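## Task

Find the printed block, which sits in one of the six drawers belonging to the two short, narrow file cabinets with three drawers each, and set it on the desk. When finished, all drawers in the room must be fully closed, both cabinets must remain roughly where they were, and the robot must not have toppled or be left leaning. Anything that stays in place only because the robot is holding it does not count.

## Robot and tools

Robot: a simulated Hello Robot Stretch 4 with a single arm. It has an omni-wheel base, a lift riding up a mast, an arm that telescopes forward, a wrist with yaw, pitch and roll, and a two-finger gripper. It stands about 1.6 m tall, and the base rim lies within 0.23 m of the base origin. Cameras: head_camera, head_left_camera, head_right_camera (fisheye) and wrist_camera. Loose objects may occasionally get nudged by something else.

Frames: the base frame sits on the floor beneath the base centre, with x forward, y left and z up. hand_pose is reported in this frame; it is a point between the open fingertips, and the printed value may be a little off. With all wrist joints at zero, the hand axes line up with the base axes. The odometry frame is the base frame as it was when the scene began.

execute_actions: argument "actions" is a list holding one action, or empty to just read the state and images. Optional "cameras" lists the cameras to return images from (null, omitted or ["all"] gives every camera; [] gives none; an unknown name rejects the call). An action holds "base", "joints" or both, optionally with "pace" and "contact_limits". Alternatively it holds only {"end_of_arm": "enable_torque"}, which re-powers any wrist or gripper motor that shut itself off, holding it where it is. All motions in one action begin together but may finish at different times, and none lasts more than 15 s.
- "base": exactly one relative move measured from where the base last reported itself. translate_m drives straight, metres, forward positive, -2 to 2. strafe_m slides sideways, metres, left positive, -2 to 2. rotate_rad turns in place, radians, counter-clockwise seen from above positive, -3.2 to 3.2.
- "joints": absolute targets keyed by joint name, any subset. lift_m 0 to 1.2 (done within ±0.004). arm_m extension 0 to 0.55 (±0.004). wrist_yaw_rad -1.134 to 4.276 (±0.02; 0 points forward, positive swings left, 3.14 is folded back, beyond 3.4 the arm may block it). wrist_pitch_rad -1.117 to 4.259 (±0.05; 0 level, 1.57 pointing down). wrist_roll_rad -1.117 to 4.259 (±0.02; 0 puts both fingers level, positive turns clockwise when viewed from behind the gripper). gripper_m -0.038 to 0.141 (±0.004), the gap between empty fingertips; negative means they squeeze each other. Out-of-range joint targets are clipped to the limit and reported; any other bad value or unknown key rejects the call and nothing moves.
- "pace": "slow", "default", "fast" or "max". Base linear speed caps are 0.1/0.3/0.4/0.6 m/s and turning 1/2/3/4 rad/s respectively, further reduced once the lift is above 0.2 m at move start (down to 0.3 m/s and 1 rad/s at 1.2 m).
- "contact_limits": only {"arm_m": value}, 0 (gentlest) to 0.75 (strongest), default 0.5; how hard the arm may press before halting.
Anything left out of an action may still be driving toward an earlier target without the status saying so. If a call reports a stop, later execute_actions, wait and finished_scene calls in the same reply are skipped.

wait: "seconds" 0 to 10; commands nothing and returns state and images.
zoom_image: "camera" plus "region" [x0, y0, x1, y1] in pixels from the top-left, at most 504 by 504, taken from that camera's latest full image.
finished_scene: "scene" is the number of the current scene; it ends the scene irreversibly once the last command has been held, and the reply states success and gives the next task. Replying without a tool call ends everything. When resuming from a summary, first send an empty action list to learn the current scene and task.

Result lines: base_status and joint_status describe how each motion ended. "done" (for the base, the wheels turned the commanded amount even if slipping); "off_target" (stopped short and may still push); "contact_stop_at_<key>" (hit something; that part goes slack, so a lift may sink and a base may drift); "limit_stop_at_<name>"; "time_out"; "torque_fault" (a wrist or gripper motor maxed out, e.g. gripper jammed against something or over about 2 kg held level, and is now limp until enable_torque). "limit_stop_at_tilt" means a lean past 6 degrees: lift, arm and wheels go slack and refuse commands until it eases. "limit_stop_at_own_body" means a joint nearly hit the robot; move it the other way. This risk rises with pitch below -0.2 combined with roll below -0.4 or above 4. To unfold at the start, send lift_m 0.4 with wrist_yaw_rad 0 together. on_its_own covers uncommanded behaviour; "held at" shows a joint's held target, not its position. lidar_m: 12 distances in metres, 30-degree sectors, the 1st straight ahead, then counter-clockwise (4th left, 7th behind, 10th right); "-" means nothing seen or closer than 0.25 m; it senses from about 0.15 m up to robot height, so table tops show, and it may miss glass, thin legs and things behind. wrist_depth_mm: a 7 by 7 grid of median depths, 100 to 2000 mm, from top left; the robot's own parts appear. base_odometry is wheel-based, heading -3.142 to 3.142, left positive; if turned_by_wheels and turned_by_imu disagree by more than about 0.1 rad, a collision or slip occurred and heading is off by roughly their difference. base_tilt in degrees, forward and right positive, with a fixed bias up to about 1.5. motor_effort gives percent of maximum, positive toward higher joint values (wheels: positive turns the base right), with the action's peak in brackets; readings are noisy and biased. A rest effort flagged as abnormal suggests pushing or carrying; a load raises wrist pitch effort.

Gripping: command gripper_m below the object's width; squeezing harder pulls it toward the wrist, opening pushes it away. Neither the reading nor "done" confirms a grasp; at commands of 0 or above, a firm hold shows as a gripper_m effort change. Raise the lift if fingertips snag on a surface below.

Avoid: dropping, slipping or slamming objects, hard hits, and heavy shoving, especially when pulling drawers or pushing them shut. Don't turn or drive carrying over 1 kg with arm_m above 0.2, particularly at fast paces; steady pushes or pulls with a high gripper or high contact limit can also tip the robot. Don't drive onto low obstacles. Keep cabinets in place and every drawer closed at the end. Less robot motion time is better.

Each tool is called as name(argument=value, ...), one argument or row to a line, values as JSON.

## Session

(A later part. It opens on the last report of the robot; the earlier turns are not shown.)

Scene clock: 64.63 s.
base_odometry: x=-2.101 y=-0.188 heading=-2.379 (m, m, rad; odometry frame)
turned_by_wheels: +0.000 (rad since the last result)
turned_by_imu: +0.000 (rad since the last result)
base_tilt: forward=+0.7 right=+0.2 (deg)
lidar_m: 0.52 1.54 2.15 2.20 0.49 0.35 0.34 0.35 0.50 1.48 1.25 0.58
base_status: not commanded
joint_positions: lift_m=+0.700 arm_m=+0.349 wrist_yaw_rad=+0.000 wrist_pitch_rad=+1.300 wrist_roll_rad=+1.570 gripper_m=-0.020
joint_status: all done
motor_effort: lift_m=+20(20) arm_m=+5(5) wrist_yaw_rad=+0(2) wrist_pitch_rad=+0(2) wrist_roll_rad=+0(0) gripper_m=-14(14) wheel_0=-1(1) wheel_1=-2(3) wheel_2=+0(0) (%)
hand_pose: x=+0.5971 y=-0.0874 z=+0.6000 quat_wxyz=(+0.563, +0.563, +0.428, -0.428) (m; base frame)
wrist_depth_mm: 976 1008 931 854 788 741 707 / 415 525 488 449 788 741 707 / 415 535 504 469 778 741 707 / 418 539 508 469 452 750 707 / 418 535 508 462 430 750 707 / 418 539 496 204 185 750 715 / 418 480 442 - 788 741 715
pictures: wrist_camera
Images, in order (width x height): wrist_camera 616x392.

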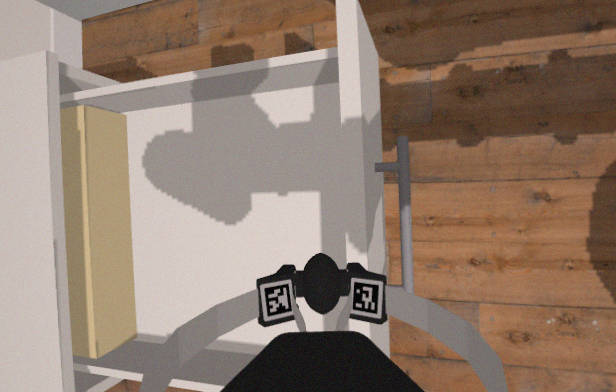

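execute_actions(
  actions=[
    {"joints":{"arm_m":0.0,"wrist_pitch_rad":0.011,"gripper_m":0.07},"pace":"fast"},
  ],
  cameras=[],
)

execute_actions(
  actions=[
    {"joints":{"lift_m":0.255},"pace":"fast"},
  ],
  cameras=["wrist_camera"],
)

execute_actions(
  actions=[
    {"joints":{"arm_m":0.475},"pace":"slow","contact_limits":{"arm_m":0.2}},
  ],
  cameras=["wrist_camera","head_camera"],
)

Scene clock: 68.57 s.
base_odometry: x=-2.101 y=-0.188 heading=-2.379 (m, m, rad; odometry frame)
turned_by_wheels: +0.000 (rad since the last result)
turned_by_imu: +0.000 (rad since the last result)
base_tilt: forward=+0.7 right=+0.2 (deg)
lidar_m: 0.53 1.54 2.15 2.21 0.49 0.36 0.33 0.36 0.49 1.47 1.24 0.57
base_status: not commanded
joint_positions: lift_m=+0.700 arm_m=+0.001 wrist_yaw_rad=+0.000 wrist_pitch_rad=+0.014 wrist_roll_rad=+1.570 gripper_m=+0.070
joint_status: all done
motor_effort: lift_m=+20(20) arm_m=-5(9) wrist_yaw_rad=+1(0) wrist_pitch_rad=-7(11) wrist_roll_rad=+0(0) gripper_m=-2(13) wheel_0=-1(1) wheel_1=-3(3) wheel_2=+1(0) (%)
hand_pose: x=+0.4603 y=-0.0875 z=+0.8741 quat_wxyz=(+0.707, +0.707, +0.005, -0.005) (m; base frame)
wrist_depth_mm: 1308 1281 1308 1281 1255 1182 1182 / 1281 1281 1281 1281 1281 1281 1229 / 1336 1308 1281 1281 1255 788 715 / 1336 1308 1281 1308 1281 778 715 / 1281 1308 1281 1281 1281 798 723 / 1308 1308 197 1281 196 759 715 / 1366 1308 1281 - 1255 1255 1281
pictures: none
No camera images: the call's "cameras" was empty. Leave "cameras" out to get every camera's image.

Scene clock: 70.77 s.
base_odometry: x=-2.101 y=-0.188 heading=-2.379 (m, m, rad; odometry frame)
turned_by_wheels: +0.000 (rad since the last result)
turned_by_imu: +0.000 (rad since the last result)
base_tilt: forward=+0.6 right=+0.2 (deg)
lidar_m: 0.54 1.54 2.13 2.20 0.50 0.35 0.34 0.36 0.50 1.47 1.26 0.54
base_status: not commanded
joint_positions: lift_m=+0.255 arm_m=+0.001 wrist_yaw_rad=+0.000 wrist_pitch_rad=+0.014 wrist_roll_rad=+1.570 gripper_m=+0.070
joint_status: all done
motor_effort: lift_m=+16(15) arm_m=-5(5) wrist_yaw_rad=+1(2) wrist_pitch_rad=-6(6) wrist_roll_rad=-1(0) gripper_m=-1(2) wheel_0=-1(1) wheel_1=-2(3) wheel_2=+0(0) (%)
hand_pose: x=+0.4603 y=-0.0875 z=+0.4295 quat_wxyz=(+0.707, +0.707, +0.005, -0.005) (m; base frame)
wrist_depth_mm: 1281 1281 1281 353 1008 917 634 / 1308 1281 1281 351 353 878 640 / 1308 1281 1281 355 353 699 640 / 1308 1308 1281 353 353 699 654 / 1308 1336 1281 355 351 699 654 / 1308 1308 197 353 195 691 654 / 1336 1281 1308 - 1255 866 654
pictures: wrist_camera
Images, in order (width x height): wrist_camera 616x392.

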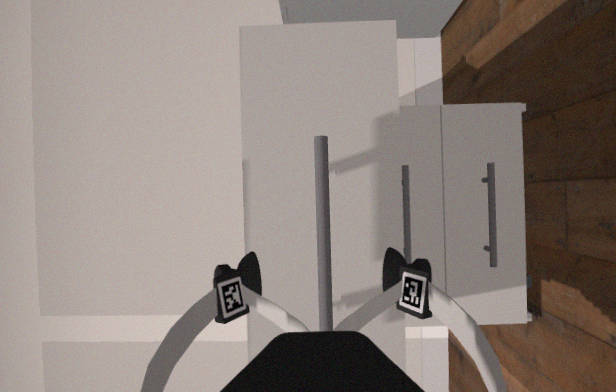

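Scene clock: 76.37 s.
base_odometry: x=-2.101 y=-0.188 heading=-2.379 (m, m, rad; odometry frame)
turned_by_wheels: +0.000 (rad since the last result)
turned_by_imu: +0.000 (rad since the last result)
base_tilt: forward=+0.7 right=+0.2 (deg)
lidar_m: 0.87 1.55 2.12 2.21 0.47 0.34 0.34 0.36 0.50 1.49 1.26 0.97
base_status: not commanded
joint_positions: lift_m=+0.255 arm_m=+0.456 wrist_yaw_rad=-0.003 wrist_pitch_rad=+0.012 wrist_roll_rad=+1.570 gripper_m=+0.070
joint_status: arm_m contact_stop (moved +0.455 of +0.474)
on_its_own: arm_m is slack since a contact_stop (your +0.475 is given up)
motor_effort: lift_m=+16(16) arm_m=+0(16) wrist_yaw_rad=+10(24) wrist_pitch_rad=+0(5) wrist_roll_rad=-1(1) gripper_m=-3(2) wheel_0=+3(4) wheel_1=+1(3) wheel_2=-3(8) (%)
contact_limits: arm_m 0.2
hand_pose: x=+0.9153 y=-0.0883 z=+0.4300 quat_wxyz=(+0.707, +0.707, +0.003, -0.005) (m; base frame)
wrist_depth_mm: 831 820 251 248 247 246 244 / 820 820 251 249 248 245 243 / 842 820 250 249 247 245 244 / 842 831 250 248 247 245 243 / 842 831 250 247 245 245 242 / 831 831 198 214 195 243 242 / 842 831 249 - 245 244 242
pictures: head_camera, wrist_camera
Images, in order (width x height): head_camera 420x560, wrist_camera 616x392.

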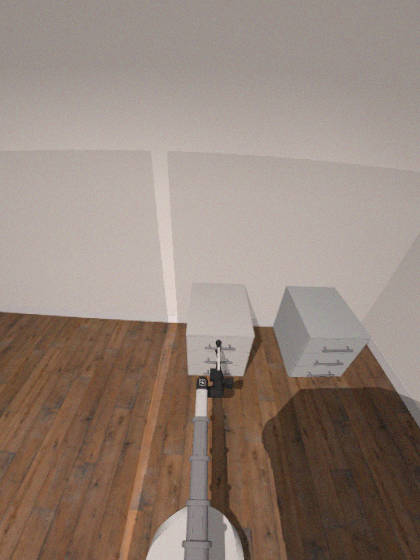

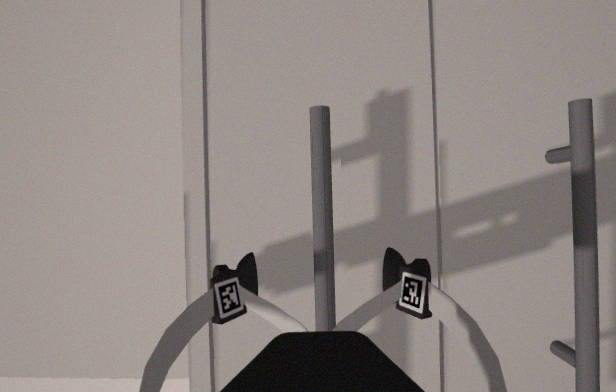

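execute_actions(
  actions=[
    {"joints":{"arm_m":0.39}},
  ],
  cameras=[],
)

execute_actions(
  actions=[
    {"joints":{"lift_m":0.102}},
  ],
  cameras=["wrist_camera"],
)

execute_actions(
  actions=[
    {"joints":{"arm_m":0.446},"contact_limits":{"arm_m":0.2}},
  ],
  cameras=["wrist_camera"],
)

execute_actions(
  actions=[
    {"joints":{"gripper_m":-0.02}},
  ],
  cameras=["wrist_camera"],
)

execute_actions(
  actions=[
    {"joints":{"arm_m":0.12},"pace":"slow"},
  ],
  cameras=["wrist_camera","head_camera"],
)

zoom_image(
  camera="head_camera",
  region=[150, 280, 300, 450],
)

Scene clock: 80.47 s.
base_odometry: x=-2.101 y=-0.188 heading=-2.379 (m, m, rad; odometry frame)
turned_by_wheels: +0.000 (rad since the last result)
turned_by_imu: +0.000 (rad since the last result)
base_tilt: forward=+0.6 right=+0.2 (deg)
lidar_m: 0.89 1.54 2.12 2.21 0.48 0.35 0.32 0.36 0.51 1.46 1.26 0.94
base_status: not commanded
joint_positions: lift_m=+0.255 arm_m=+0.391 wrist_yaw_rad=+0.000 wrist_pitch_rad=+0.013 wrist_roll_rad=+1.570 gripper_m=+0.070
joint_status: all done
motor_effort: lift_m=+15(16) arm_m=-5(8) wrist_yaw_rad=+0(9) wrist_pitch_rad=-5(6) wrist_roll_rad=+0(0) gripper_m=-3(2) wheel_0=+2(2) wheel_1=+1(1) wheel_2=-2(2) (%)
hand_pose: x=+0.8502 y=-0.0874 z=+0.4295 quat_wxyz=(+0.707, +0.707, +0.005, -0.005) (m; base frame)
wrist_depth_mm: 891 891 317 315 312 309 309 / 904 891 315 315 310 307 309 / 891 891 315 314 312 309 307 / 904 891 315 314 312 309 307 / 904 891 315 314 309 307 307 / 904 891 198 312 195 309 307 / 904 904 317 - 309 307 306
pictures: none
No camera images: the call's "cameras" was empty. Leave "cameras" out to get every camera's image.

Scene clock: 82.17 s.
base_odometry: x=-2.101 y=-0.188 heading=-2.379 (m, m, rad; odometry frame)
turned_by_wheels: +0.000 (rad since the last result)
turned_by_imu: +0.000 (rad since the last result)
base_tilt: forward=+0.7 right=+0.2 (deg)
lidar_m: 0.90 1.54 2.15 2.20 0.48 0.36 0.33 0.35 0.51 1.47 1.25 0.95
base_status: not commanded
joint_positions: lift_m=+0.102 arm_m=+0.391 wrist_yaw_rad=+0.000 wrist_pitch_rad=+0.013 wrist_roll_rad=+1.570 gripper_m=+0.070
joint_status: all done
motor_effort: lift_m=+16(13) arm_m=-5(5) wrist_yaw_rad=+1(0) wrist_pitch_rad=-6(5) wrist_roll_rad=+0(0) gripper_m=-1(2) wheel_0=+2(2) wheel_1=+1(1) wheel_2=-1(1) (%)
hand_pose: x=+0.8502 y=-0.0874 z=+0.2765 quat_wxyz=(+0.707, +0.707, +0.005, -0.005) (m; base frame)
wrist_depth_mm: 324 317 317 314 312 310 307 / 322 317 317 314 312 310 307 / 320 317 314 314 310 309 307 / 320 317 315 312 310 307 307 / 320 315 315 314 309 309 307 / 319 315 198 282 196 307 306 / 317 315 314 - 309 309 306
pictures: wrist_camera
Images, in order (width x height): wrist_camera 616x392.

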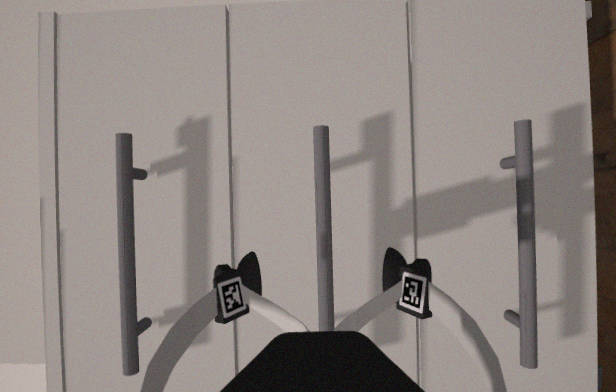

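Scene clock: 83.20 s.
base_odometry: x=-2.101 y=-0.188 heading=-2.379 (m, m, rad; odometry frame)
turned_by_wheels: +0.000 (rad since the last result)
turned_by_imu: +0.000 (rad since the last result)
base_tilt: forward=+0.6 right=+0.1 (deg)
lidar_m: 0.87 1.54 2.13 2.20 0.49 0.35 0.35 0.36 0.49 1.47 1.28 0.94
base_status: not commanded
joint_positions: lift_m=+0.102 arm_m=+0.445 wrist_yaw_rad=+0.000 wrist_pitch_rad=+0.013 wrist_roll_rad=+1.570 gripper_m=+0.070
joint_status: all done
motor_effort: lift_m=+16(16) arm_m=+5(6) wrist_yaw_rad=+0(1) wrist_pitch_rad=-6(6) wrist_roll_rad=+0(0) gripper_m=-2(2) wheel_0=+1(2) wheel_1=+1(1) wheel_2=-1(1) (%)
contact_limits: arm_m 0.2
hand_pose: x=+0.9045 y=-0.0874 z=+0.2765 quat_wxyz=(+0.707, +0.707, +0.005, -0.005) (m; base frame)
wrist_depth_mm: 264 263 260 258 257 255 253 / 263 263 260 258 257 255 254 / 264 262 259 258 257 255 254 / 264 262 259 259 257 255 253 / 263 262 259 258 256 254 253 / 263 260 198 224 195 254 253 / 262 260 260 - 255 255 253
pictures: wrist_camera
Images, in order (width x height): wrist_camera 616x392.

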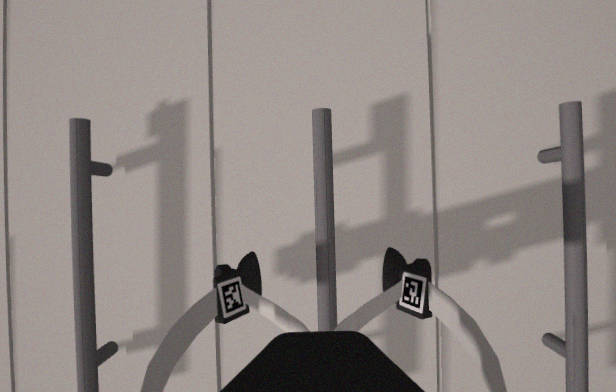

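Scene clock: 84.83 s.
base_odometry: x=-2.101 y=-0.188 heading=-2.379 (m, m, rad; odometry frame)
turned_by_wheels: +0.000 (rad since the last result)
turned_by_imu: +0.000 (rad since the last result)
base_tilt: forward=+0.6 right=+0.2 (deg)
lidar_m: 0.88 1.54 2.14 2.21 0.49 0.36 0.32 0.35 0.51 1.49 1.25 0.95
base_status: not commanded
joint_positions: lift_m=+0.102 arm_m=+0.445 wrist_yaw_rad=+0.001 wrist_pitch_rad=+0.016 wrist_roll_rad=+1.570 gripper_m=-0.019
joint_status: all done
motor_effort: lift_m=+16(16) arm_m=+3(5) wrist_yaw_rad=-3(3) wrist_pitch_rad=-12(15) wrist_roll_rad=+0(0) gripper_m=-20(22) wheel_0=+1(2) wheel_1=+0(1) wheel_2=+0(1) (%)
hand_pose: x=+0.9049 y=-0.0871 z=+0.2757 quat_wxyz=(+0.707, +0.707, +0.006, -0.005) (m; base frame)
wrist_depth_mm: 263 262 255 253 252 255 255 / 263 260 255 253 253 255 255 / 263 260 254 254 252 254 233 / 263 260 254 253 252 255 254 / 262 262 254 252 251 255 254 / 262 259 184 204 184 254 253 / 262 259 254 - 250 255 253
pictures: wrist_camera
Images, in order (width x height): wrist_camera 616x392.

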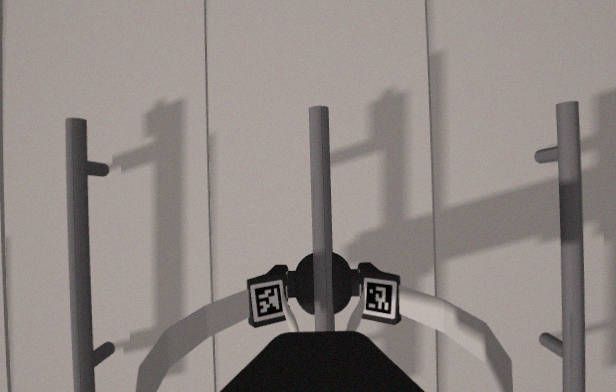

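Scene clock: 89.37 s.
base_odometry: x=-2.101 y=-0.188 heading=-2.379 (m, m, rad; odometry frame)
turned_by_wheels: +0.000 (rad since the last result)
turned_by_imu: +0.000 (rad since the last result)
base_tilt: forward=+0.7 right=+0.2 (deg)
lidar_m: 0.57 1.54 2.13 2.21 0.47 0.35 0.32 0.36 0.52 1.48 1.26 0.61
base_status: not commanded
joint_positions: lift_m=+0.102 arm_m=+0.121 wrist_yaw_rad=-0.001 wrist_pitch_rad=+0.017 wrist_roll_rad=+1.570 gripper_m=-0.019
joint_status: all done
motor_effort: lift_m=+16(16) arm_m=-5(5) wrist_yaw_rad=+3(3) wrist_pitch_rad=-16(16) wrist_roll_rad=+0(1) gripper_m=-18(20) wheel_0=+0(1) wheel_1=+0(0) wheel_2=+0(0) (%)
hand_pose: x=+0.5802 y=-0.0877 z=+0.2755 quat_wxyz=(+0.707, +0.707, +0.006, -0.006) (m; base frame)
wrist_depth_mm: 1182 1160 254 253 252 574 402 / 1182 1182 254 253 252 580 404 / 1182 1160 254 253 251 585 407 / 1160 1182 254 253 251 580 410 / 1160 1160 253 252 250 580 413 / 1182 1182 183 213 184 530 415 / 1182 1182 252 - 249 580 413
pictures: head_camera, wrist_camera
Images, in order (width x height): head_camera 420x560, wrist_camera 616x392.

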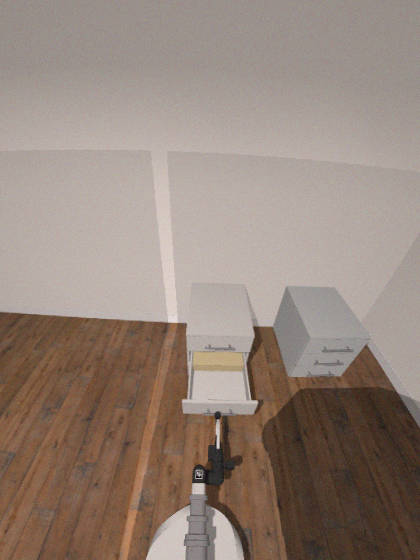

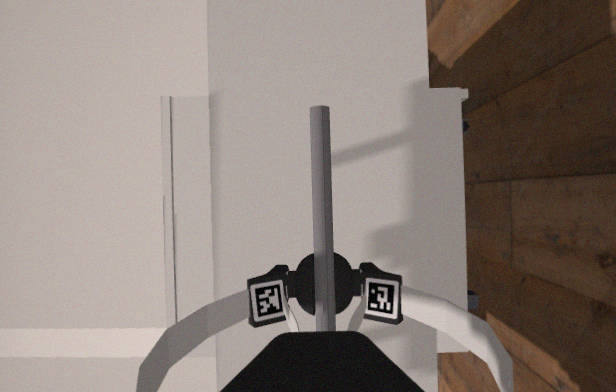

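Region (150, 280, 300, 450) of head_camera's 420x560 image, scaled by 2.965, with more detail than that image has; it fills the left 445 columns of this view, and the rest is white.

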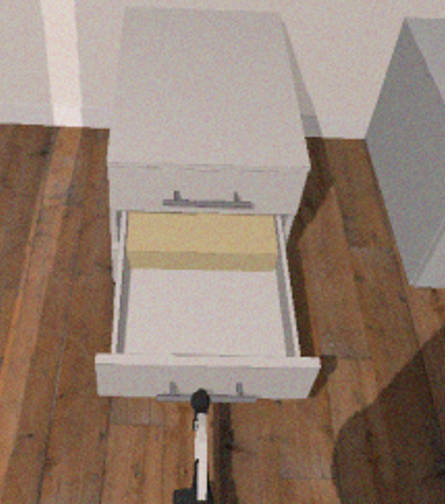

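execute_actions(
  actions=[
    {"joints":{"arm_m":0.475,"gripper_m":0.07},"pace":"slow","contact_limits":{"arm_m":0.2}},
  ],
  cameras=["wrist_camera"],
)

Scene clock: 94.93 s.
base_odometry: x=-2.101 y=-0.188 heading=-2.379 (m, m, rad; odometry frame)
turned_by_wheels: +0.000 (rad since the last result)
turned_by_imu: +0.000 (rad since the last result)
base_tilt: forward=+0.7 right=+0.2 (deg)
lidar_m: 0.88 1.54 2.15 2.21 0.49 0.36 0.34 0.36 0.52 1.48 1.26 0.95
base_status: not commanded
joint_positions: lift_m=+0.102 arm_m=+0.458 wrist_yaw_rad=-0.004 wrist_pitch_rad=+0.012 wrist_roll_rad=+1.570 gripper_m=+0.070
joint_status: arm_m contact_stop (moved +0.337 of +0.354); the others done
on_its_own: arm_m is slack since a contact_stop (your +0.475 is given up)
motor_effort: lift_m=+16(16) arm_m=+0(15) wrist_yaw_rad=+11(23) wrist_pitch_rad=+0(17) wrist_roll_rad=-1(1) gripper_m=-1(19) wheel_0=+3(5) wheel_1=+2(2) wheel_2=-3(7) (%)
contact_limits: arm_m 0.2
hand_pose: x=+0.9174 y=-0.0885 z=+0.2770 quat_wxyz=(+0.707, +0.707, +0.003, -0.005) (m; base frame)
wrist_depth_mm: 254 253 251 249 247 245 244 / 254 251 250 249 247 245 244 / 254 252 251 249 247 245 243 / 252 251 250 247 246 244 243 / 252 251 249 248 246 244 242 / 252 250 197 247 195 243 242 / 252 249 248 - 244 242 241
pictures: wrist_camera
Images, in order (width x height): wrist_camera 616x392.

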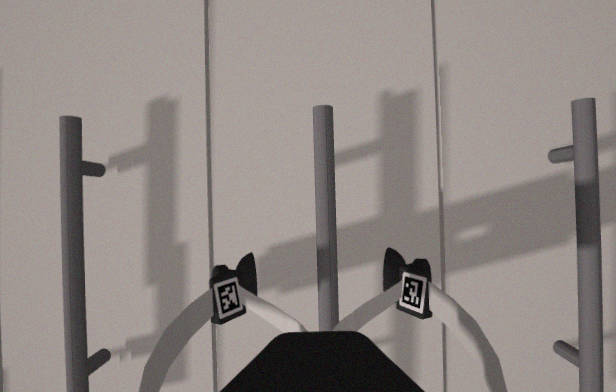

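execute_actions(
  actions=[
    {"joints":{"arm_m":0.39}},
  ],
  cameras=[],
)

execute_actions(
  actions=[
    {"joints":{"lift_m":0.01,"wrist_pitch_rad":0.224}},
  ],
  cameras=["wrist_camera"],
)

execute_actions(
  actions=[
    {"joints":{"arm_m":0.45},"contact_limits":{"arm_m":0.2}},
  ],
  cameras=["wrist_camera"],
)

Scene clock: 99.10 s.
base_odometry: x=-2.101 y=-0.188 heading=-2.379 (m, m, rad; odometry frame)
turned_by_wheels: +0.000 (rad since the last result)
turned_by_imu: +0.000 (rad since the last result)
base_tilt: forward=+0.6 right=+0.2 (deg)
lidar_m: 0.87 1.53 2.12 2.21 0.50 0.35 0.33 0.36 0.51 1.48 1.25 0.96
base_status: not commanded
joint_positions: lift_m=+0.102 arm_m=+0.391 wrist_yaw_rad=+0.000 wrist_pitch_rad=+0.013 wrist_roll_rad=+1.570 gripper_m=+0.070
joint_status: all done
motor_effort: lift_m=+16(16) arm_m=-5(6) wrist_yaw_rad=+2(11) wrist_pitch_rad=-5(5) wrist_roll_rad=-1(0) gripper_m=-2(0) wheel_0=+2(4) wheel_1=+1(2) wheel_2=-2(3) (%)
hand_pose: x=+0.8502 y=-0.0874 z=+0.2765 quat_wxyz=(+0.707, +0.707, +0.005, -0.005) (m; base frame)
wrist_depth_mm: 324 322 319 315 315 314 310 / 324 320 317 315 314 310 310 / 322 319 317 315 314 310 309 / 322 317 317 317 312 310 309 / 320 319 317 314 314 310 307 / 319 319 198 282 195 309 307 / 320 319 317 - 310 309 307
pictures: none
No camera images: the call's "cameras" was empty. Leave "cameras" out to get every camera's image.

Scene clock: 100.50 s.
base_odometry: x=-2.101 y=-0.188 heading=-2.379 (m, m, rad; odometry frame)
turned_by_wheels: +0.000 (rad since the last result)
turned_by_imu: +0.000 (rad since the last result)
base_tilt: forward=+0.6 right=+0.2 (deg)
lidar_m: 0.88 1.54 2.15 2.21 0.50 0.34 0.33 0.35 0.51 1.47 1.27 0.95
base_status: not commanded
joint_positions: lift_m=+0.010 arm_m=+0.391 wrist_yaw_rad=+0.000 wrist_pitch_rad=+0.226 wrist_roll_rad=+1.570 gripper_m=+0.070
joint_status: all done
motor_effort: lift_m=+15(14) arm_m=-5(5) wrist_yaw_rad=+1(1) wrist_pitch_rad=-6(7) wrist_roll_rad=+0(1) gripper_m=-4(2) wheel_0=+2(1) wheel_1=+1(1) wheel_2=-1(1) (%)
hand_pose: x=+0.8429 y=-0.0874 z=+0.1237 quat_wxyz=(+0.703, +0.702, +0.080, -0.080) (m; base frame)
wrist_depth_mm: 286 297 312 325 340 253 200 / 285 296 312 322 342 255 202 / 283 296 310 322 347 258 204 / 283 296 307 320 334 259 205 / 283 296 306 320 332 260 206 / 282 293 197 317 195 238 206 / 283 287 304 - 359 243 206
pictures: wrist_camera
Images, in order (width x height): wrist_camera 616x392.

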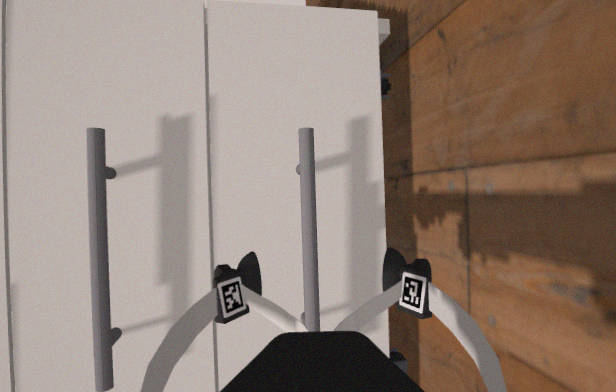

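Scene clock: 101.57 s.
base_odometry: x=-2.101 y=-0.188 heading=-2.379 (m, m, rad; odometry frame)
turned_by_wheels: +0.000 (rad since the last result)
turned_by_imu: +0.000 (rad since the last result)
base_tilt: forward=+0.7 right=+0.2 (deg)
lidar_m: 0.88 1.54 2.12 2.20 0.49 0.36 0.33 0.37 0.49 1.49 1.24 0.96
base_status: not commanded
joint_positions: lift_m=+0.010 arm_m=+0.449 wrist_yaw_rad=+0.000 wrist_pitch_rad=+0.226 wrist_roll_rad=+1.570 gripper_m=+0.070
joint_status: all done
motor_effort: lift_m=+16(16) arm_m=+5(5) wrist_yaw_rad=+1(1) wrist_pitch_rad=-6(6) wrist_roll_rad=-1(0) gripper_m=-2(2) wheel_0=+2(1) wheel_1=+1(1) wheel_2=-1(1) (%)
contact_limits: arm_m 0.2
hand_pose: x=+0.9012 y=-0.0874 z=+0.1237 quat_wxyz=(+0.703, +0.702, +0.080, -0.080) (m; base frame)
wrist_depth_mm: 233 242 253 264 277 252 200 / 233 241 252 264 276 254 202 / 228 241 251 260 276 257 204 / 229 240 251 259 274 258 204 / 228 240 249 258 271 262 206 / 227 239 198 232 195 236 207 / 227 236 250 - 276 243 206
pictures: wrist_camera
Images, in order (width x height): wrist_camera 616x392.

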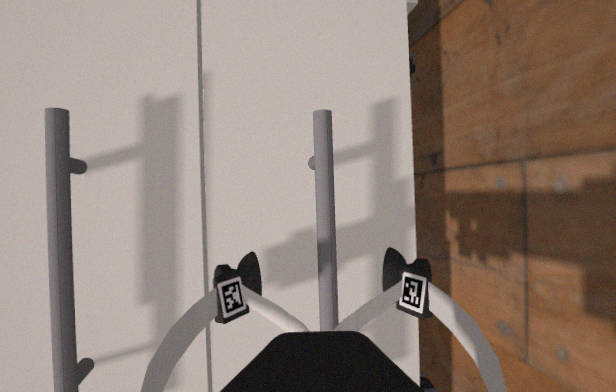

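execute_actions(
  actions=[
    {"joints":{"gripper_m":-0.02,"arm_m":0.456,"lift_m":0.005}},
  ],
  cameras=["wrist_camera"],
)

execute_actions(
  actions=[
    {"joints":{"arm_m":0.13},"pace":"slow"},
  ],
  cameras=["wrist_camera","head_camera"],
)

zoom_image(
  camera="head_camera",
  region=[150, 280, 300, 450],
)

Scene clock: 105.53 s.
base_odometry: x=-2.101 y=-0.188 heading=-2.379 (m, m, rad; odometry frame)
turned_by_wheels: +0.000 (rad since the last result)
turned_by_imu: +0.000 (rad since the last result)
base_tilt: forward=+0.6 right=+0.1 (deg)
lidar_m: 0.89 1.54 2.13 2.19 0.47 0.36 0.34 0.36 0.50 1.49 1.28 0.96
base_status: not commanded
joint_positions: lift_m=+0.005 arm_m=+0.455 wrist_yaw_rad=+0.001 wrist_pitch_rad=+0.227 wrist_roll_rad=+1.570 gripper_m=-0.019
joint_status: all done
motor_effort: lift_m=+16(18) arm_m=+4(6) wrist_yaw_rad=-1(3) wrist_pitch_rad=-8(8) wrist_roll_rad=-1(0) gripper_m=-18(21) wheel_0=+1(2) wheel_1=+0(0) wheel_2=-1(1) (%)
hand_pose: x=+0.9073 y=-0.0873 z=+0.1184 quat_wxyz=(+0.703, +0.702, +0.080, -0.080) (m; base frame)
wrist_depth_mm: 227 236 242 251 264 244 193 / 226 236 241 251 263 246 195 / 222 236 241 248 262 248 196 / 224 236 239 248 263 250 198 / 222 234 241 244 262 252 198 / 221 234 184 216 183 229 199 / 221 229 238 - 263 229 200
pictures: wrist_camera
Images, in order (width x height): wrist_camera 616x392.

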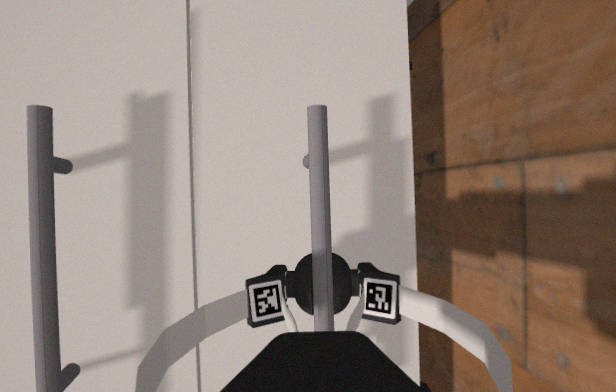

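Scene clock: 110.07 s.
base_odometry: x=-2.101 y=-0.188 heading=-2.379 (m, m, rad; odometry frame)
turned_by_wheels: +0.000 (rad since the last result)
turned_by_imu: +0.000 (rad since the last result)
base_tilt: forward=+0.6 right=+0.1 (deg)
lidar_m: 0.56 1.55 2.14 2.20 0.47 0.34 0.33 0.36 0.50 1.47 1.26 0.60
base_status: not commanded
joint_positions: lift_m=+0.005 arm_m=+0.131 wrist_yaw_rad=-0.002 wrist_pitch_rad=+0.229 wrist_roll_rad=+1.570 gripper_m=-0.019
joint_status: all done
motor_effort: lift_m=+16(16) arm_m=-5(6) wrist_yaw_rad=+7(7) wrist_pitch_rad=-13(14) wrist_roll_rad=+1(1) gripper_m=-19(19) wheel_0=+0(1) wheel_1=+0(0) wheel_2=+0(1) (%)
hand_pose: x=+0.5826 y=-0.0881 z=+0.1180 quat_wxyz=(+0.703, +0.702, +0.080, -0.081) (m; base frame)
wrist_depth_mm: 1042 1060 242 251 264 244 194 / 1008 1060 242 251 263 246 195 / 517 539 240 249 263 249 197 / 521 539 240 248 262 250 198 / 517 535 241 245 260 252 200 / 517 539 184 216 183 229 200 / 521 530 237 - 262 247 200
pictures: head_camera, wrist_camera
Images, in order (width x height): head_camera 420x560, wrist_camera 616x392.

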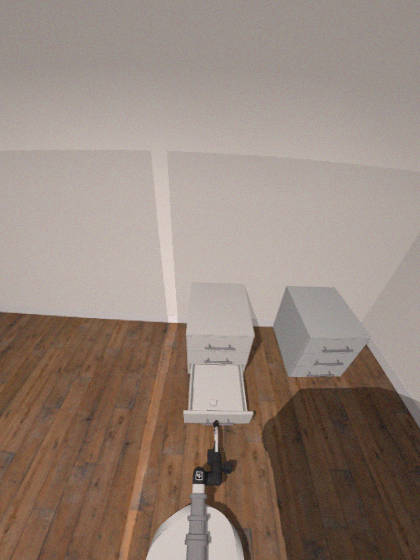

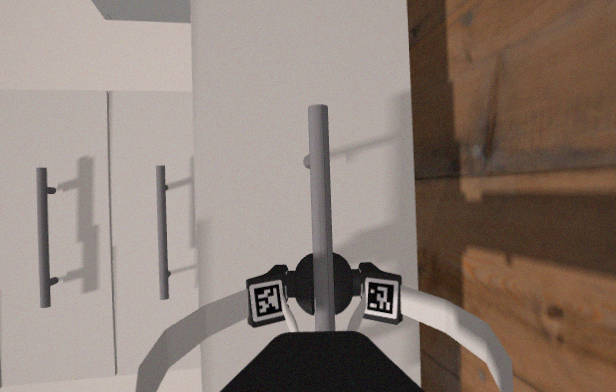

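Region (150, 280, 300, 450) of head_camera's 420x560 image, scaled by 2.965, with more detail than that image has; it fills the left 445 columns of this view, and the rest is white.

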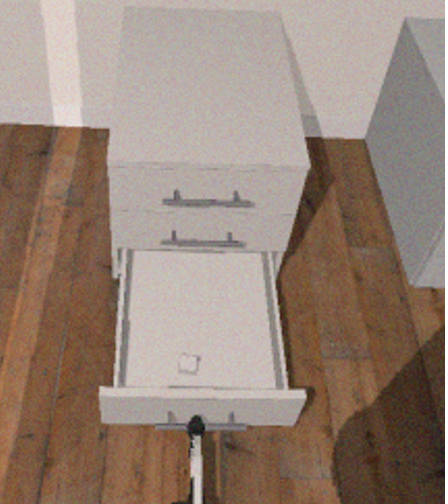

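execute_actions(
  actions=[
    {"joints":{"gripper_m":0.07}},
  ],
  cameras=[],
)

execute_actions(
  actions=[
    {"joints":{"arm_m":0.06}},
  ],
  cameras=[],
)

execute_actions(
  actions=[
    {"joints":{"lift_m":0.42},"pace":"fast"},
  ],
  cameras=[],
)

execute_actions(
  actions=[
    {"joints":{"arm_m":0.34,"wrist_pitch_rad":1.57,"wrist_roll_rad":0,"gripper_m":0.09},"base":{"translate_m":0.2}},
  ],
  cameras=["wrist_camera","head_camera"],
)

Scene clock: 114.73 s.
base_odometry: x=-2.101 y=-0.188 heading=-2.379 (m, m, rad; odometry frame)
turned_by_wheels: +0.000 (rad since the last result)
turned_by_imu: +0.000 (rad since the last result)
base_tilt: forward=+0.6 right=+0.2 (deg)
lidar_m: 0.60 1.54 2.16 2.21 0.49 0.35 0.32 0.35 0.50 1.47 1.27 0.60
base_status: not commanded
joint_positions: lift_m=+0.005 arm_m=+0.131 wrist_yaw_rad=+0.000 wrist_pitch_rad=+0.227 wrist_roll_rad=+1.570 gripper_m=+0.070
joint_status: all done
motor_effort: lift_m=+16(16) arm_m=-5(5) wrist_yaw_rad=+1(9) wrist_pitch_rad=-7(13) wrist_roll_rad=-1(1) gripper_m=-1(17) wheel_0=+0(0) wheel_1=+0(0) wheel_2=+0(0) (%)
hand_pose: x=+0.5828 y=-0.0875 z=+0.1185 quat_wxyz=(+0.703, +0.702, +0.080, -0.080) (m; base frame)
wrist_depth_mm: 1025 1060 249 259 273 245 195 / 1008 1060 251 259 271 249 196 / 521 539 251 256 271 251 198 / 517 539 249 256 270 252 200 / 521 539 248 256 266 254 200 / 517 539 197 252 195 231 201 / 521 535 246 - 271 237 202
pictures: none
No camera images: the call's "cameras" was empty. Leave "cameras" out to get every camera's image.

Scene clock: 115.87 s.
base_odometry: x=-2.101 y=-0.188 heading=-2.379 (m, m, rad; odometry frame)
turned_by_wheels: +0.000 (rad since the last result)
turned_by_imu: +0.000 (rad since the last result)
base_tilt: forward=+0.6 right=+0.2 (deg)
lidar_m: 0.59 1.54 2.14 2.20 0.49 0.35 0.34 0.35 0.51 1.50 1.28 0.59
base_status: not commanded
joint_positions: lift_m=+0.005 arm_m=+0.061 wrist_yaw_rad=+0.001 wrist_pitch_rad=+0.227 wrist_roll_rad=+1.570 gripper_m=+0.070
joint_status: all done
motor_effort: lift_m=+16(16) arm_m=-8(10) wrist_yaw_rad=-1(1) wrist_pitch_rad=-6(7) wrist_roll_rad=-1(1) gripper_m=-3(2) wheel_0=+1(0) wheel_1=+0(0) wheel_2=-1(0) (%)
hand_pose: x=+0.5136 y=-0.0872 z=+0.1186 quat_wxyz=(+0.703, +0.702, +0.080, -0.080) (m; base frame)
wrist_depth_mm: 1098 1098 320 332 342 248 197 / 1078 1138 319 330 342 250 198 / 585 609 320 325 342 252 200 / 580 603 322 327 345 254 201 / 574 609 320 325 338 256 202 / 580 603 198 322 196 234 203 / 1078 609 319 - 351 239 203
pictures: none
No camera images: the call's "cameras" was empty. Leave "cameras" out to get every camera's image.

Scene clock: 118.00 s.
base_odometry: x=-2.101 y=-0.188 heading=-2.379 (m, m, rad; odometry frame)
turned_by_wheels: +0.000 (rad since the last result)
turned_by_imu: +0.000 (rad since the last result)
base_tilt: forward=+0.6 right=+0.2 (deg)
lidar_m: 0.56 1.55 2.16 2.21 0.48 0.35 0.32 0.36 0.50 1.47 1.25 0.61
base_status: not commanded
joint_positions: lift_m=+0.420 arm_m=+0.061 wrist_yaw_rad=+0.000 wrist_pitch_rad=+0.227 wrist_roll_rad=+1.570 gripper_m=+0.070
joint_status: all done
motor_effort: lift_m=+20(22) arm_m=-5(8) wrist_yaw_rad=+1(2) wrist_pitch_rad=-5(6) wrist_roll_rad=+0(0) gripper_m=-1(2) wheel_0=+0(0) wheel_1=+0(0) wheel_2=-1(0) (%)
hand_pose: x=+0.5129 y=-0.0874 z=+0.5333 quat_wxyz=(+0.703, +0.702, +0.080, -0.080) (m; base frame)
wrist_depth_mm: 1098 1138 1182 1138 1160 866 654 / 1098 1138 1182 1229 1281 878 591 / 1078 1138 1182 676 691 778 597 / 1098 1138 1205 668 691 798 603 / 1098 1138 1182 661 683 809 603 / 1098 1138 198 654 195 699 585 / 1098 1118 1205 - 1229 842 676
pictures: none
No camera images: the call's "cameras" was empty. Leave "cameras" out to get every camera's image.

Scene clock: 120.07 s.
base_odometry: x=-2.246 y=-0.326 heading=-2.378 (m, m, rad; odometry frame)
turned_by_wheels: +0.000 (rad since the last result)
turned_by_imu: -0.001 (rad since the last result)
base_tilt: forward=+0.7 right=+0.2 (deg)
lidar_m: 0.38 1.35 1.87 2.21 0.75 0.56 0.54 0.57 0.82 1.50 1.02 0.41
base_status: done
joint_positions: lift_m=+0.420 arm_m=+0.339 wrist_yaw_rad=+0.000 wrist_pitch_rad=+1.570 wrist_roll_rad=+0.000 gripper_m=+0.090
joint_status: all done
motor_effort: lift_m=+20(20) arm_m=+5(5) wrist_yaw_rad=+0(1) wrist_pitch_rad=+1(7) wrist_roll_rad=-2(9) gripper_m=-1(1) wheel_0=+1(6) wheel_1=+3(6) wheel_2=+1(11) (%)
hand_pose: x=+0.5103 y=-0.0874 z=+0.3096 quat_wxyz=(+0.707, +0.000, +0.707, +0.000) (m; base frame)
wrist_depth_mm: 554 399 477 469 473 439 521 / 549 544 477 477 473 469 525 / 554 544 480 477 473 466 525 / 554 549 480 477 469 462 525 / 554 549 480 477 473 466 525 / 554 549 200 424 343 362 525 / 554 549 544 - 530 530 525
pictures: head_camera, wrist_camera
Images, in order (width x height): head_camera 420x560, wrist_camera 616x392.

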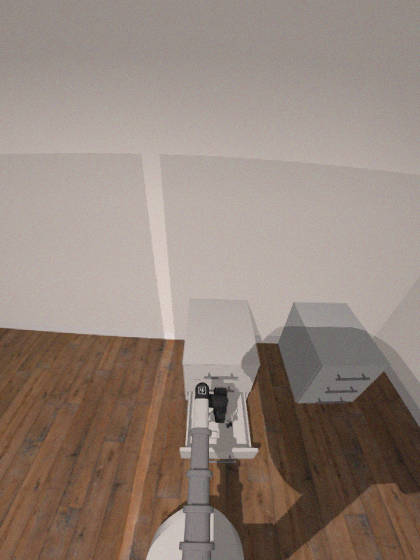

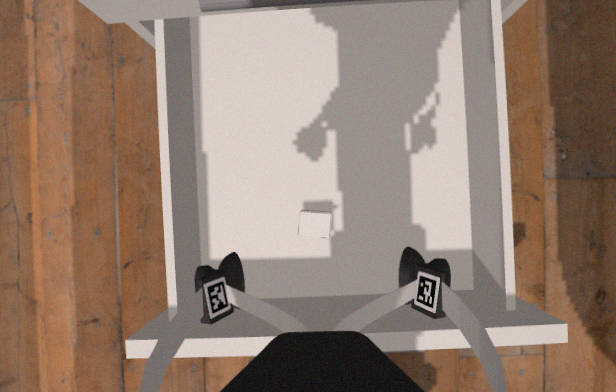

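execute_actions(
  actions=[
    {"joints":{"arm_m":0.355,"lift_m":0.26},"base":{"strafe_m":0.007}},
  ],
  cameras=["wrist_camera"],
)

Scene clock: 124.27 s.
base_odometry: x=-2.241 y=-0.331 heading=-2.378 (m, m, rad; odometry frame)
turned_by_wheels: +0.000 (rad since the last result)
turned_by_imu: +0.000 (rad since the last result)
base_tilt: forward=+0.7 right=+0.3 (deg)
lidar_m: 0.39 1.32 1.84 2.19 0.77 0.55 0.53 0.57 0.82 1.50 1.04 0.39
base_status: done
joint_positions: lift_m=+0.260 arm_m=+0.354 wrist_yaw_rad=+0.000 wrist_pitch_rad=+1.570 wrist_roll_rad=+0.000 gripper_m=+0.090
joint_status: all done
motor_effort: lift_m=+15(17) arm_m=+5(2) wrist_yaw_rad=+0(0) wrist_pitch_rad=+0(1) wrist_roll_rad=-2(1) gripper_m=-3(0) wheel_0=+0(7) wheel_1=-1(11) wheel_2=+0(0) (%)
hand_pose: x=+0.5252 y=-0.0874 z=+0.1499 quat_wxyz=(+0.707, +0.000, +0.707, +0.000) (m; base frame)
wrist_depth_mm: 387 309 315 314 310 307 300 / 387 306 315 314 310 307 298 / 387 303 317 314 310 307 300 / 387 298 317 314 310 307 303 / 389 294 319 312 312 309 304 / 389 289 200 315 312 307 306 / 389 265 319 - 309 285 289
pictures: wrist_camera
Images, in order (width x height): wrist_camera 616x392.

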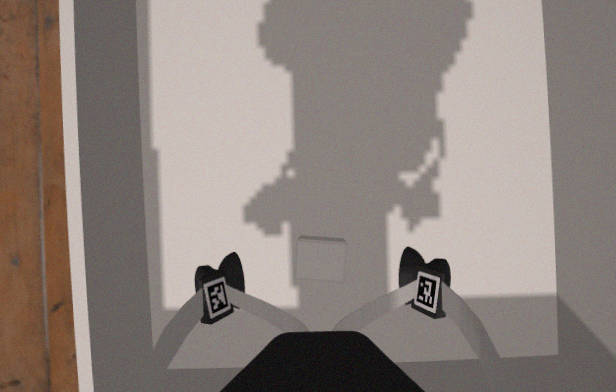

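Floor 0.315, tips contact near 0.247.

execute_actions(
  actions=[
    {"joints":{"lift_m":0.198},"pace":"slow"},
  ],
  cameras=["wrist_camera"],
)

execute_actions(
  actions=[
    {"joints":{"gripper_m":0.005}},
  ],
  cameras=["wrist_camera"],
)

execute_actions(
  actions=[
    {"joints":{"lift_m":0.42}},
  ],
  cameras=["wrist_camera"],
)

Scene clock: 127.47 s.
base_odometry: x=-2.241 y=-0.331 heading=-2.378 (m, m, rad; odometry frame)
turned_by_wheels: +0.000 (rad since the last result)
turned_by_imu: +0.000 (rad since the last result)
base_tilt: forward=+0.7 right=+0.2 (deg)
lidar_m: 0.39 1.33 1.83 2.19 0.77 0.56 0.52 0.56 0.78 1.51 1.02 0.41
base_status: not commanded
joint_positions: lift_m=+0.198 arm_m=+0.354 wrist_yaw_rad=+0.000 wrist_pitch_rad=+1.570 wrist_roll_rad=+0.000 gripper_m=+0.090
joint_status: all done
motor_effort: lift_m=+15(15) arm_m=+5(5) wrist_yaw_rad=+1(0) wrist_pitch_rad=+0(1) wrist_roll_rad=-1(2) gripper_m=-1(2) wheel_0=+0(0) wheel_1=-1(2) wheel_2=+0(0) (%)
hand_pose: x=+0.5252 y=-0.0874 z=+0.0879 quat_wxyz=(+0.707, +0.000, +0.707, +0.000) (m; base frame)
wrist_depth_mm: 216 256 254 251 249 246 245 / 211 255 253 251 248 247 245 / 209 256 254 251 249 247 245 / 206 256 255 251 249 247 245 / 205 257 254 251 250 247 246 / 202 257 200 223 249 247 246 / 203 256 255 - 250 247 246
pictures: wrist_camera
Images, in order (width x height): wrist_camera 616x392.

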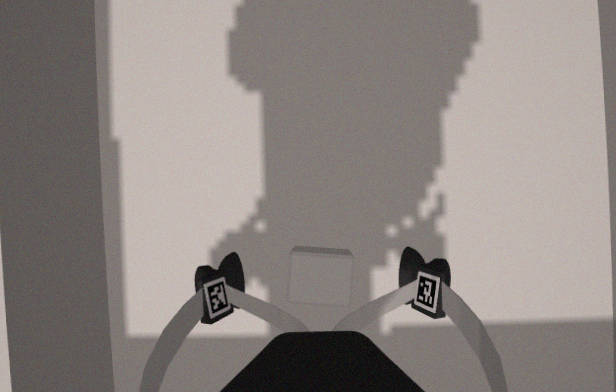

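Scene clock: 129.10 s.
base_odometry: x=-2.241 y=-0.331 heading=-2.378 (m, m, rad; odometry frame)
turned_by_wheels: +0.000 (rad since the last result)
turned_by_imu: +0.000 (rad since the last result)
base_tilt: forward=+0.7 right=+0.2 (deg)
lidar_m: 0.38 1.32 1.84 2.21 0.75 0.56 0.53 0.57 0.81 1.53 1.03 0.40
base_status: not commanded
joint_positions: lift_m=+0.198 arm_m=+0.354 wrist_yaw_rad=+0.000 wrist_pitch_rad=+1.570 wrist_roll_rad=+0.000 gripper_m=+0.005
joint_status: all done
motor_effort: lift_m=+15(15) arm_m=+5(5) wrist_yaw_rad=+1(1) wrist_pitch_rad=+1(1) wrist_roll_rad=-2(2) gripper_m=-20(19) wheel_0=+0(0) wheel_1=-1(2) wheel_2=+0(0) (%)
hand_pose: x=+0.5252 y=-0.0874 z=+0.0879 quat_wxyz=(+0.707, +0.000, +0.707, +0.000) (m; base frame)
wrist_depth_mm: 216 256 253 251 249 246 245 / 211 256 253 251 249 246 245 / 208 255 254 251 249 247 244 / 206 256 254 252 249 248 245 / 204 257 255 231 250 247 246 / 202 256 190 214 187 246 246 / 204 250 255 - 249 248 247
pictures: wrist_camera
Images, in order (width x height): wrist_camera 616x392.

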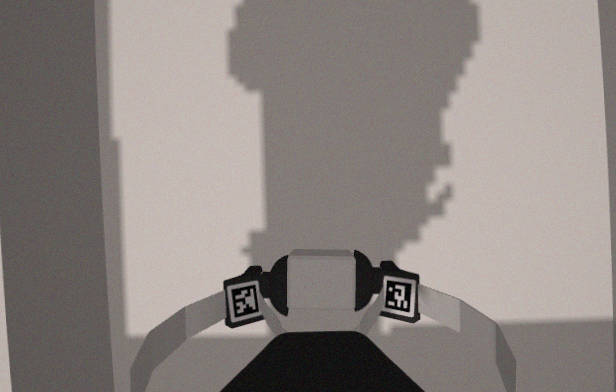

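Scene clock: 131.10 s.
base_odometry: x=-2.241 y=-0.331 heading=-2.378 (m, m, rad; odometry frame)
turned_by_wheels: +0.000 (rad since the last result)
turned_by_imu: +0.000 (rad since the last result)
base_tilt: forward=+0.6 right=+0.2 (deg)
lidar_m: 0.39 1.33 1.85 2.18 0.78 0.55 0.53 0.57 0.77 1.52 1.03 0.43
base_status: not commanded
joint_positions: lift_m=+0.420 arm_m=+0.354 wrist_yaw_rad=+0.000 wrist_pitch_rad=+1.570 wrist_roll_rad=+0.000 gripper_m=+0.005
joint_status: all done
motor_effort: lift_m=+20(22) arm_m=+5(5) wrist_yaw_rad=+1(0) wrist_pitch_rad=+0(1) wrist_roll_rad=-1(2) gripper_m=-20(19) wheel_0=+0(0) wheel_1=-2(2) wheel_2=+0(0) (%)
hand_pose: x=+0.5252 y=-0.0874 z=+0.3095 quat_wxyz=(+0.707, +0.000, +0.707, +0.000) (m; base frame)
wrist_depth_mm: 554 329 334 473 466 413 521 / 554 544 477 477 469 462 525 / 554 549 477 477 469 466 525 / 554 549 480 477 473 469 525 / 554 554 480 230 469 466 525 / 559 544 190 214 187 382 521 / 559 549 375 - 342 340 521
pictures: wrist_camera
Images, in order (width x height): wrist_camera 616x392.

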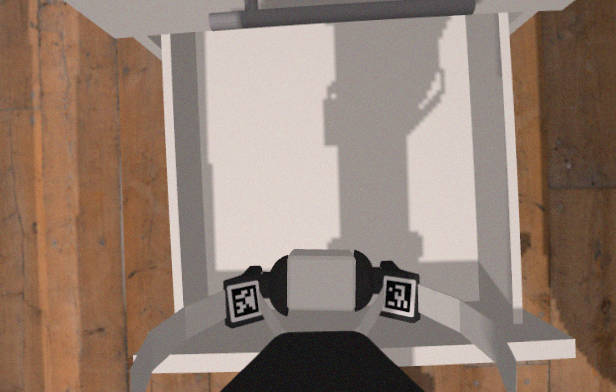

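execute_actions(
  actions=[
    {"joints":{"arm_m":0.05,"wrist_pitch_rad":0.02},"base":{"translate_m":-0.2}},
  ],
  cameras=[],
)

execute_actions(
  actions=[
    {"joints":{"lift_m":0.004},"pace":"fast"},
  ],
  cameras=["wrist_camera"],
)

execute_actions(
  actions=[
    {"joints":{"arm_m":0.49},"pace":"slow","contact_limits":{"arm_m":0.17}},
  ],
  cameras=["wrist_camera","head_camera"],
)

Scene clock: 136.20 s.
base_odometry: x=-2.097 y=-0.193 heading=-2.379 (m, m, rad; odometry frame)
turned_by_wheels: +0.000 (rad since the last result)
turned_by_imu: +0.001 (rad since the last result)
base_tilt: forward=+0.6 right=+0.2 (deg)
lidar_m: 0.58 1.56 2.13 2.20 0.50 0.35 0.34 0.35 0.50 1.48 1.27 0.57
base_status: done
joint_positions: lift_m=+0.420 arm_m=+0.051 wrist_yaw_rad=+0.000 wrist_pitch_rad=+0.023 wrist_roll_rad=+0.000 gripper_m=+0.005
joint_status: all done
motor_effort: lift_m=+20(20) arm_m=-5(5) wrist_yaw_rad=+1(0) wrist_pitch_rad=-7(10) wrist_roll_rad=-2(2) gripper_m=-19(20) wheel_0=+0(5) wheel_1=-1(5) wheel_2=-1(8) (%)
hand_pose: x=+0.5102 y=-0.0875 z=+0.5915 quat_wxyz=(+1.000, +0.000, +0.011, +0.000) (m; base frame)
wrist_depth_mm: 1255 1229 1229 1229 1205 1182 1182 / 1255 1255 1229 1229 1205 1205 1205 / 1281 1229 1229 1229 1229 1205 1182 / 1255 1255 1255 1229 1229 1205 1205 / 1281 1255 1281 230 683 1205 878 / 1281 1255 190 213 187 1060 891 / 1255 1255 676 - 661 1042 878
pictures: none
No camera images: the call's "cameras" was empty. Leave "cameras" out to get every camera's image.

Scene clock: 138.00 s.
base_odometry: x=-2.097 y=-0.193 heading=-2.378 (m, m, rad; odometry frame)
turned_by_wheels: +0.000 (rad since the last result)
turned_by_imu: +0.000 (rad since the last result)
base_tilt: forward=+0.6 right=+0.2 (deg)
lidar_m: 0.56 1.53 2.16 2.20 0.48 0.35 0.33 0.36 0.51 1.47 1.26 0.59
base_status: not commanded
joint_positions: lift_m=+0.051 arm_m=+0.051 wrist_yaw_rad=+0.000 wrist_pitch_rad=+0.023 wrist_roll_rad=+0.000 gripper_m=+0.005
joint_status: lift_m limit_stop_at_own_body (moved -0.369 of -0.416)
on_its_own: lift_m is slack since a limit_stop_at_own_body (your +0.004 is given up); arm_m is slack since a limit_stop_at_own_body
motor_effort: lift_m=+18(17) arm_m=+0(5) wrist_yaw_rad=+0(2) wrist_pitch_rad=-6(10) wrist_roll_rad=-2(2) gripper_m=-20(20) wheel_0=-1(1) wheel_1=-1(1) wheel_2=+1(1) (%)
hand_pose: x=+0.5102 y=-0.0874 z=+0.2229 quat_wxyz=(+1.000, +0.000, +0.011, +0.000) (m; base frame)
wrist_depth_mm: 1255 1255 1229 1205 1205 1182 1182 / 1255 1229 654 654 654 1182 891 / 1255 1255 654 647 654 1205 854 / 1255 1255 661 654 654 1205 854 / 1255 1229 820 231 691 1205 831 / 891 336 190 213 187 330 330 / 597 336 336 - 330 332 332
pictures: wrist_camera
Images, in order (width x height): wrist_camera 616x392.

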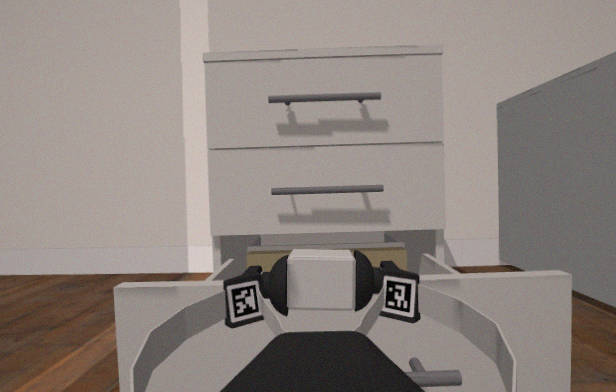

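not run: a stop came earlier in this reply.

execute_actions(
  actions=[
    {"joints":{"lift_m":0.055,"wrist_pitch_rad":0.2,"arm_m":0.1}},
  ],
  cameras=["wrist_camera"],
)

execute_actions(
  actions=[
    {"joints":{"arm_m":0.495},"pace":"slow","contact_limits":{"arm_m":0.17}},
  ],
  cameras=["wrist_camera","head_camera"],
)

Scene clock: 140.43 s.
base_odometry: x=-2.097 y=-0.193 heading=-2.378 (m, m, rad; odometry frame)
turned_by_wheels: +0.000 (rad since the last result)
turned_by_imu: +0.000 (rad since the last result)
base_tilt: forward=+0.6 right=+0.2 (deg)
lidar_m: 0.58 1.53 2.14 2.20 0.48 0.36 0.34 0.35 0.50 1.47 1.23 0.63
base_status: not commanded
joint_positions: lift_m=+0.055 arm_m=+0.099 wrist_yaw_rad=+0.000 wrist_pitch_rad=+0.202 wrist_roll_rad=+0.000 gripper_m=+0.005
joint_status: all done
motor_effort: lift_m=+20(21) arm_m=+5(6) wrist_yaw_rad=+0(1) wrist_pitch_rad=-6(4) wrist_roll_rad=-1(1) gripper_m=-20(20) wheel_0=-1(1) wheel_1=+0(0) wheel_2=+1(1) (%)
hand_pose: x=+0.5526 y=-0.0874 z=+0.1751 quat_wxyz=(+0.995, +0.000, +0.101, +0.000) (m; base frame)
wrist_depth_mm: 1118 1098 559 559 559 1060 854 / 1138 1138 580 574 574 1078 866 / 1182 1160 597 591 597 1118 854 / 1205 1205 750 732 732 1078 842 / 788 290 289 230 286 287 286 / 559 300 189 214 187 293 298 / 427 310 310 - 307 306 307
pictures: wrist_camera
Images, in order (width x height): wrist_camera 616x392.

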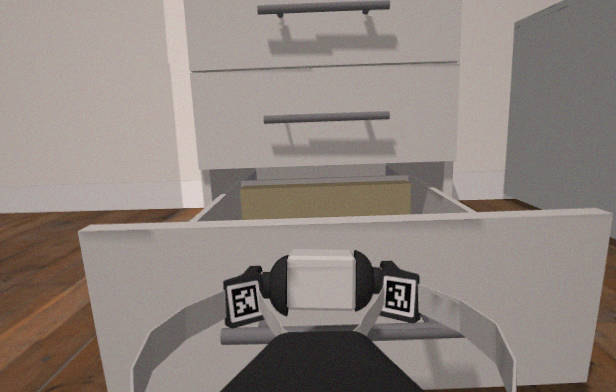

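Scene clock: 145.23 s.
base_odometry: x=-2.096 y=-0.193 heading=-2.378 (m, m, rad; odometry frame)
turned_by_wheels: +0.000 (rad since the last result)
turned_by_imu: +0.000 (rad since the last result)
base_tilt: forward=+0.7 right=+0.2 (deg)
lidar_m: 0.88 1.53 2.11 2.19 0.49 0.35 0.33 0.36 0.50 1.47 1.25 0.96
base_status: not commanded
joint_positions: lift_m=+0.055 arm_m=+0.475 wrist_yaw_rad=-0.003 wrist_pitch_rad=+0.206 wrist_roll_rad=+0.000 gripper_m=+0.005
joint_status: arm_m contact_stop (moved +0.376 of +0.396)
on_its_own: arm_m is slack since a contact_stop (your +0.495 is given up)
motor_effort: lift_m=+20(20) arm_m=+0(14) wrist_yaw_rad=+11(29) wrist_pitch_rad=-18(25) wrist_roll_rad=-1(2) gripper_m=-16(20) wheel_0=+1(3) wheel_1=+2(2) wheel_2=-2(7) (%)
contact_limits: arm_m 0.17
hand_pose: x=+0.9276 y=-0.0884 z=+0.1739 quat_wxyz=(+0.995, +0.000, +0.103, -0.002) (m; base frame)
wrist_depth_mm: 205 205 204 205 205 205 205 / 212 212 211 210 211 208 211 / 220 220 218 218 219 217 218 / 227 227 226 225 225 225 225 / 235 235 236 229 231 233 235 / 245 242 189 209 187 239 242 / 255 250 248 - 247 217 251
pictures: head_camera, wrist_camera
Images, in order (width x height): head_camera 420x560, wrist_camera 616x392.

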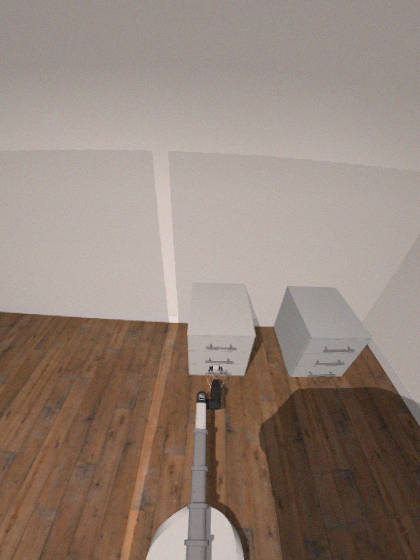

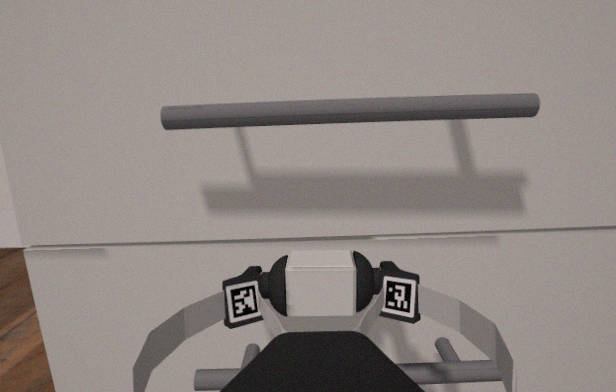

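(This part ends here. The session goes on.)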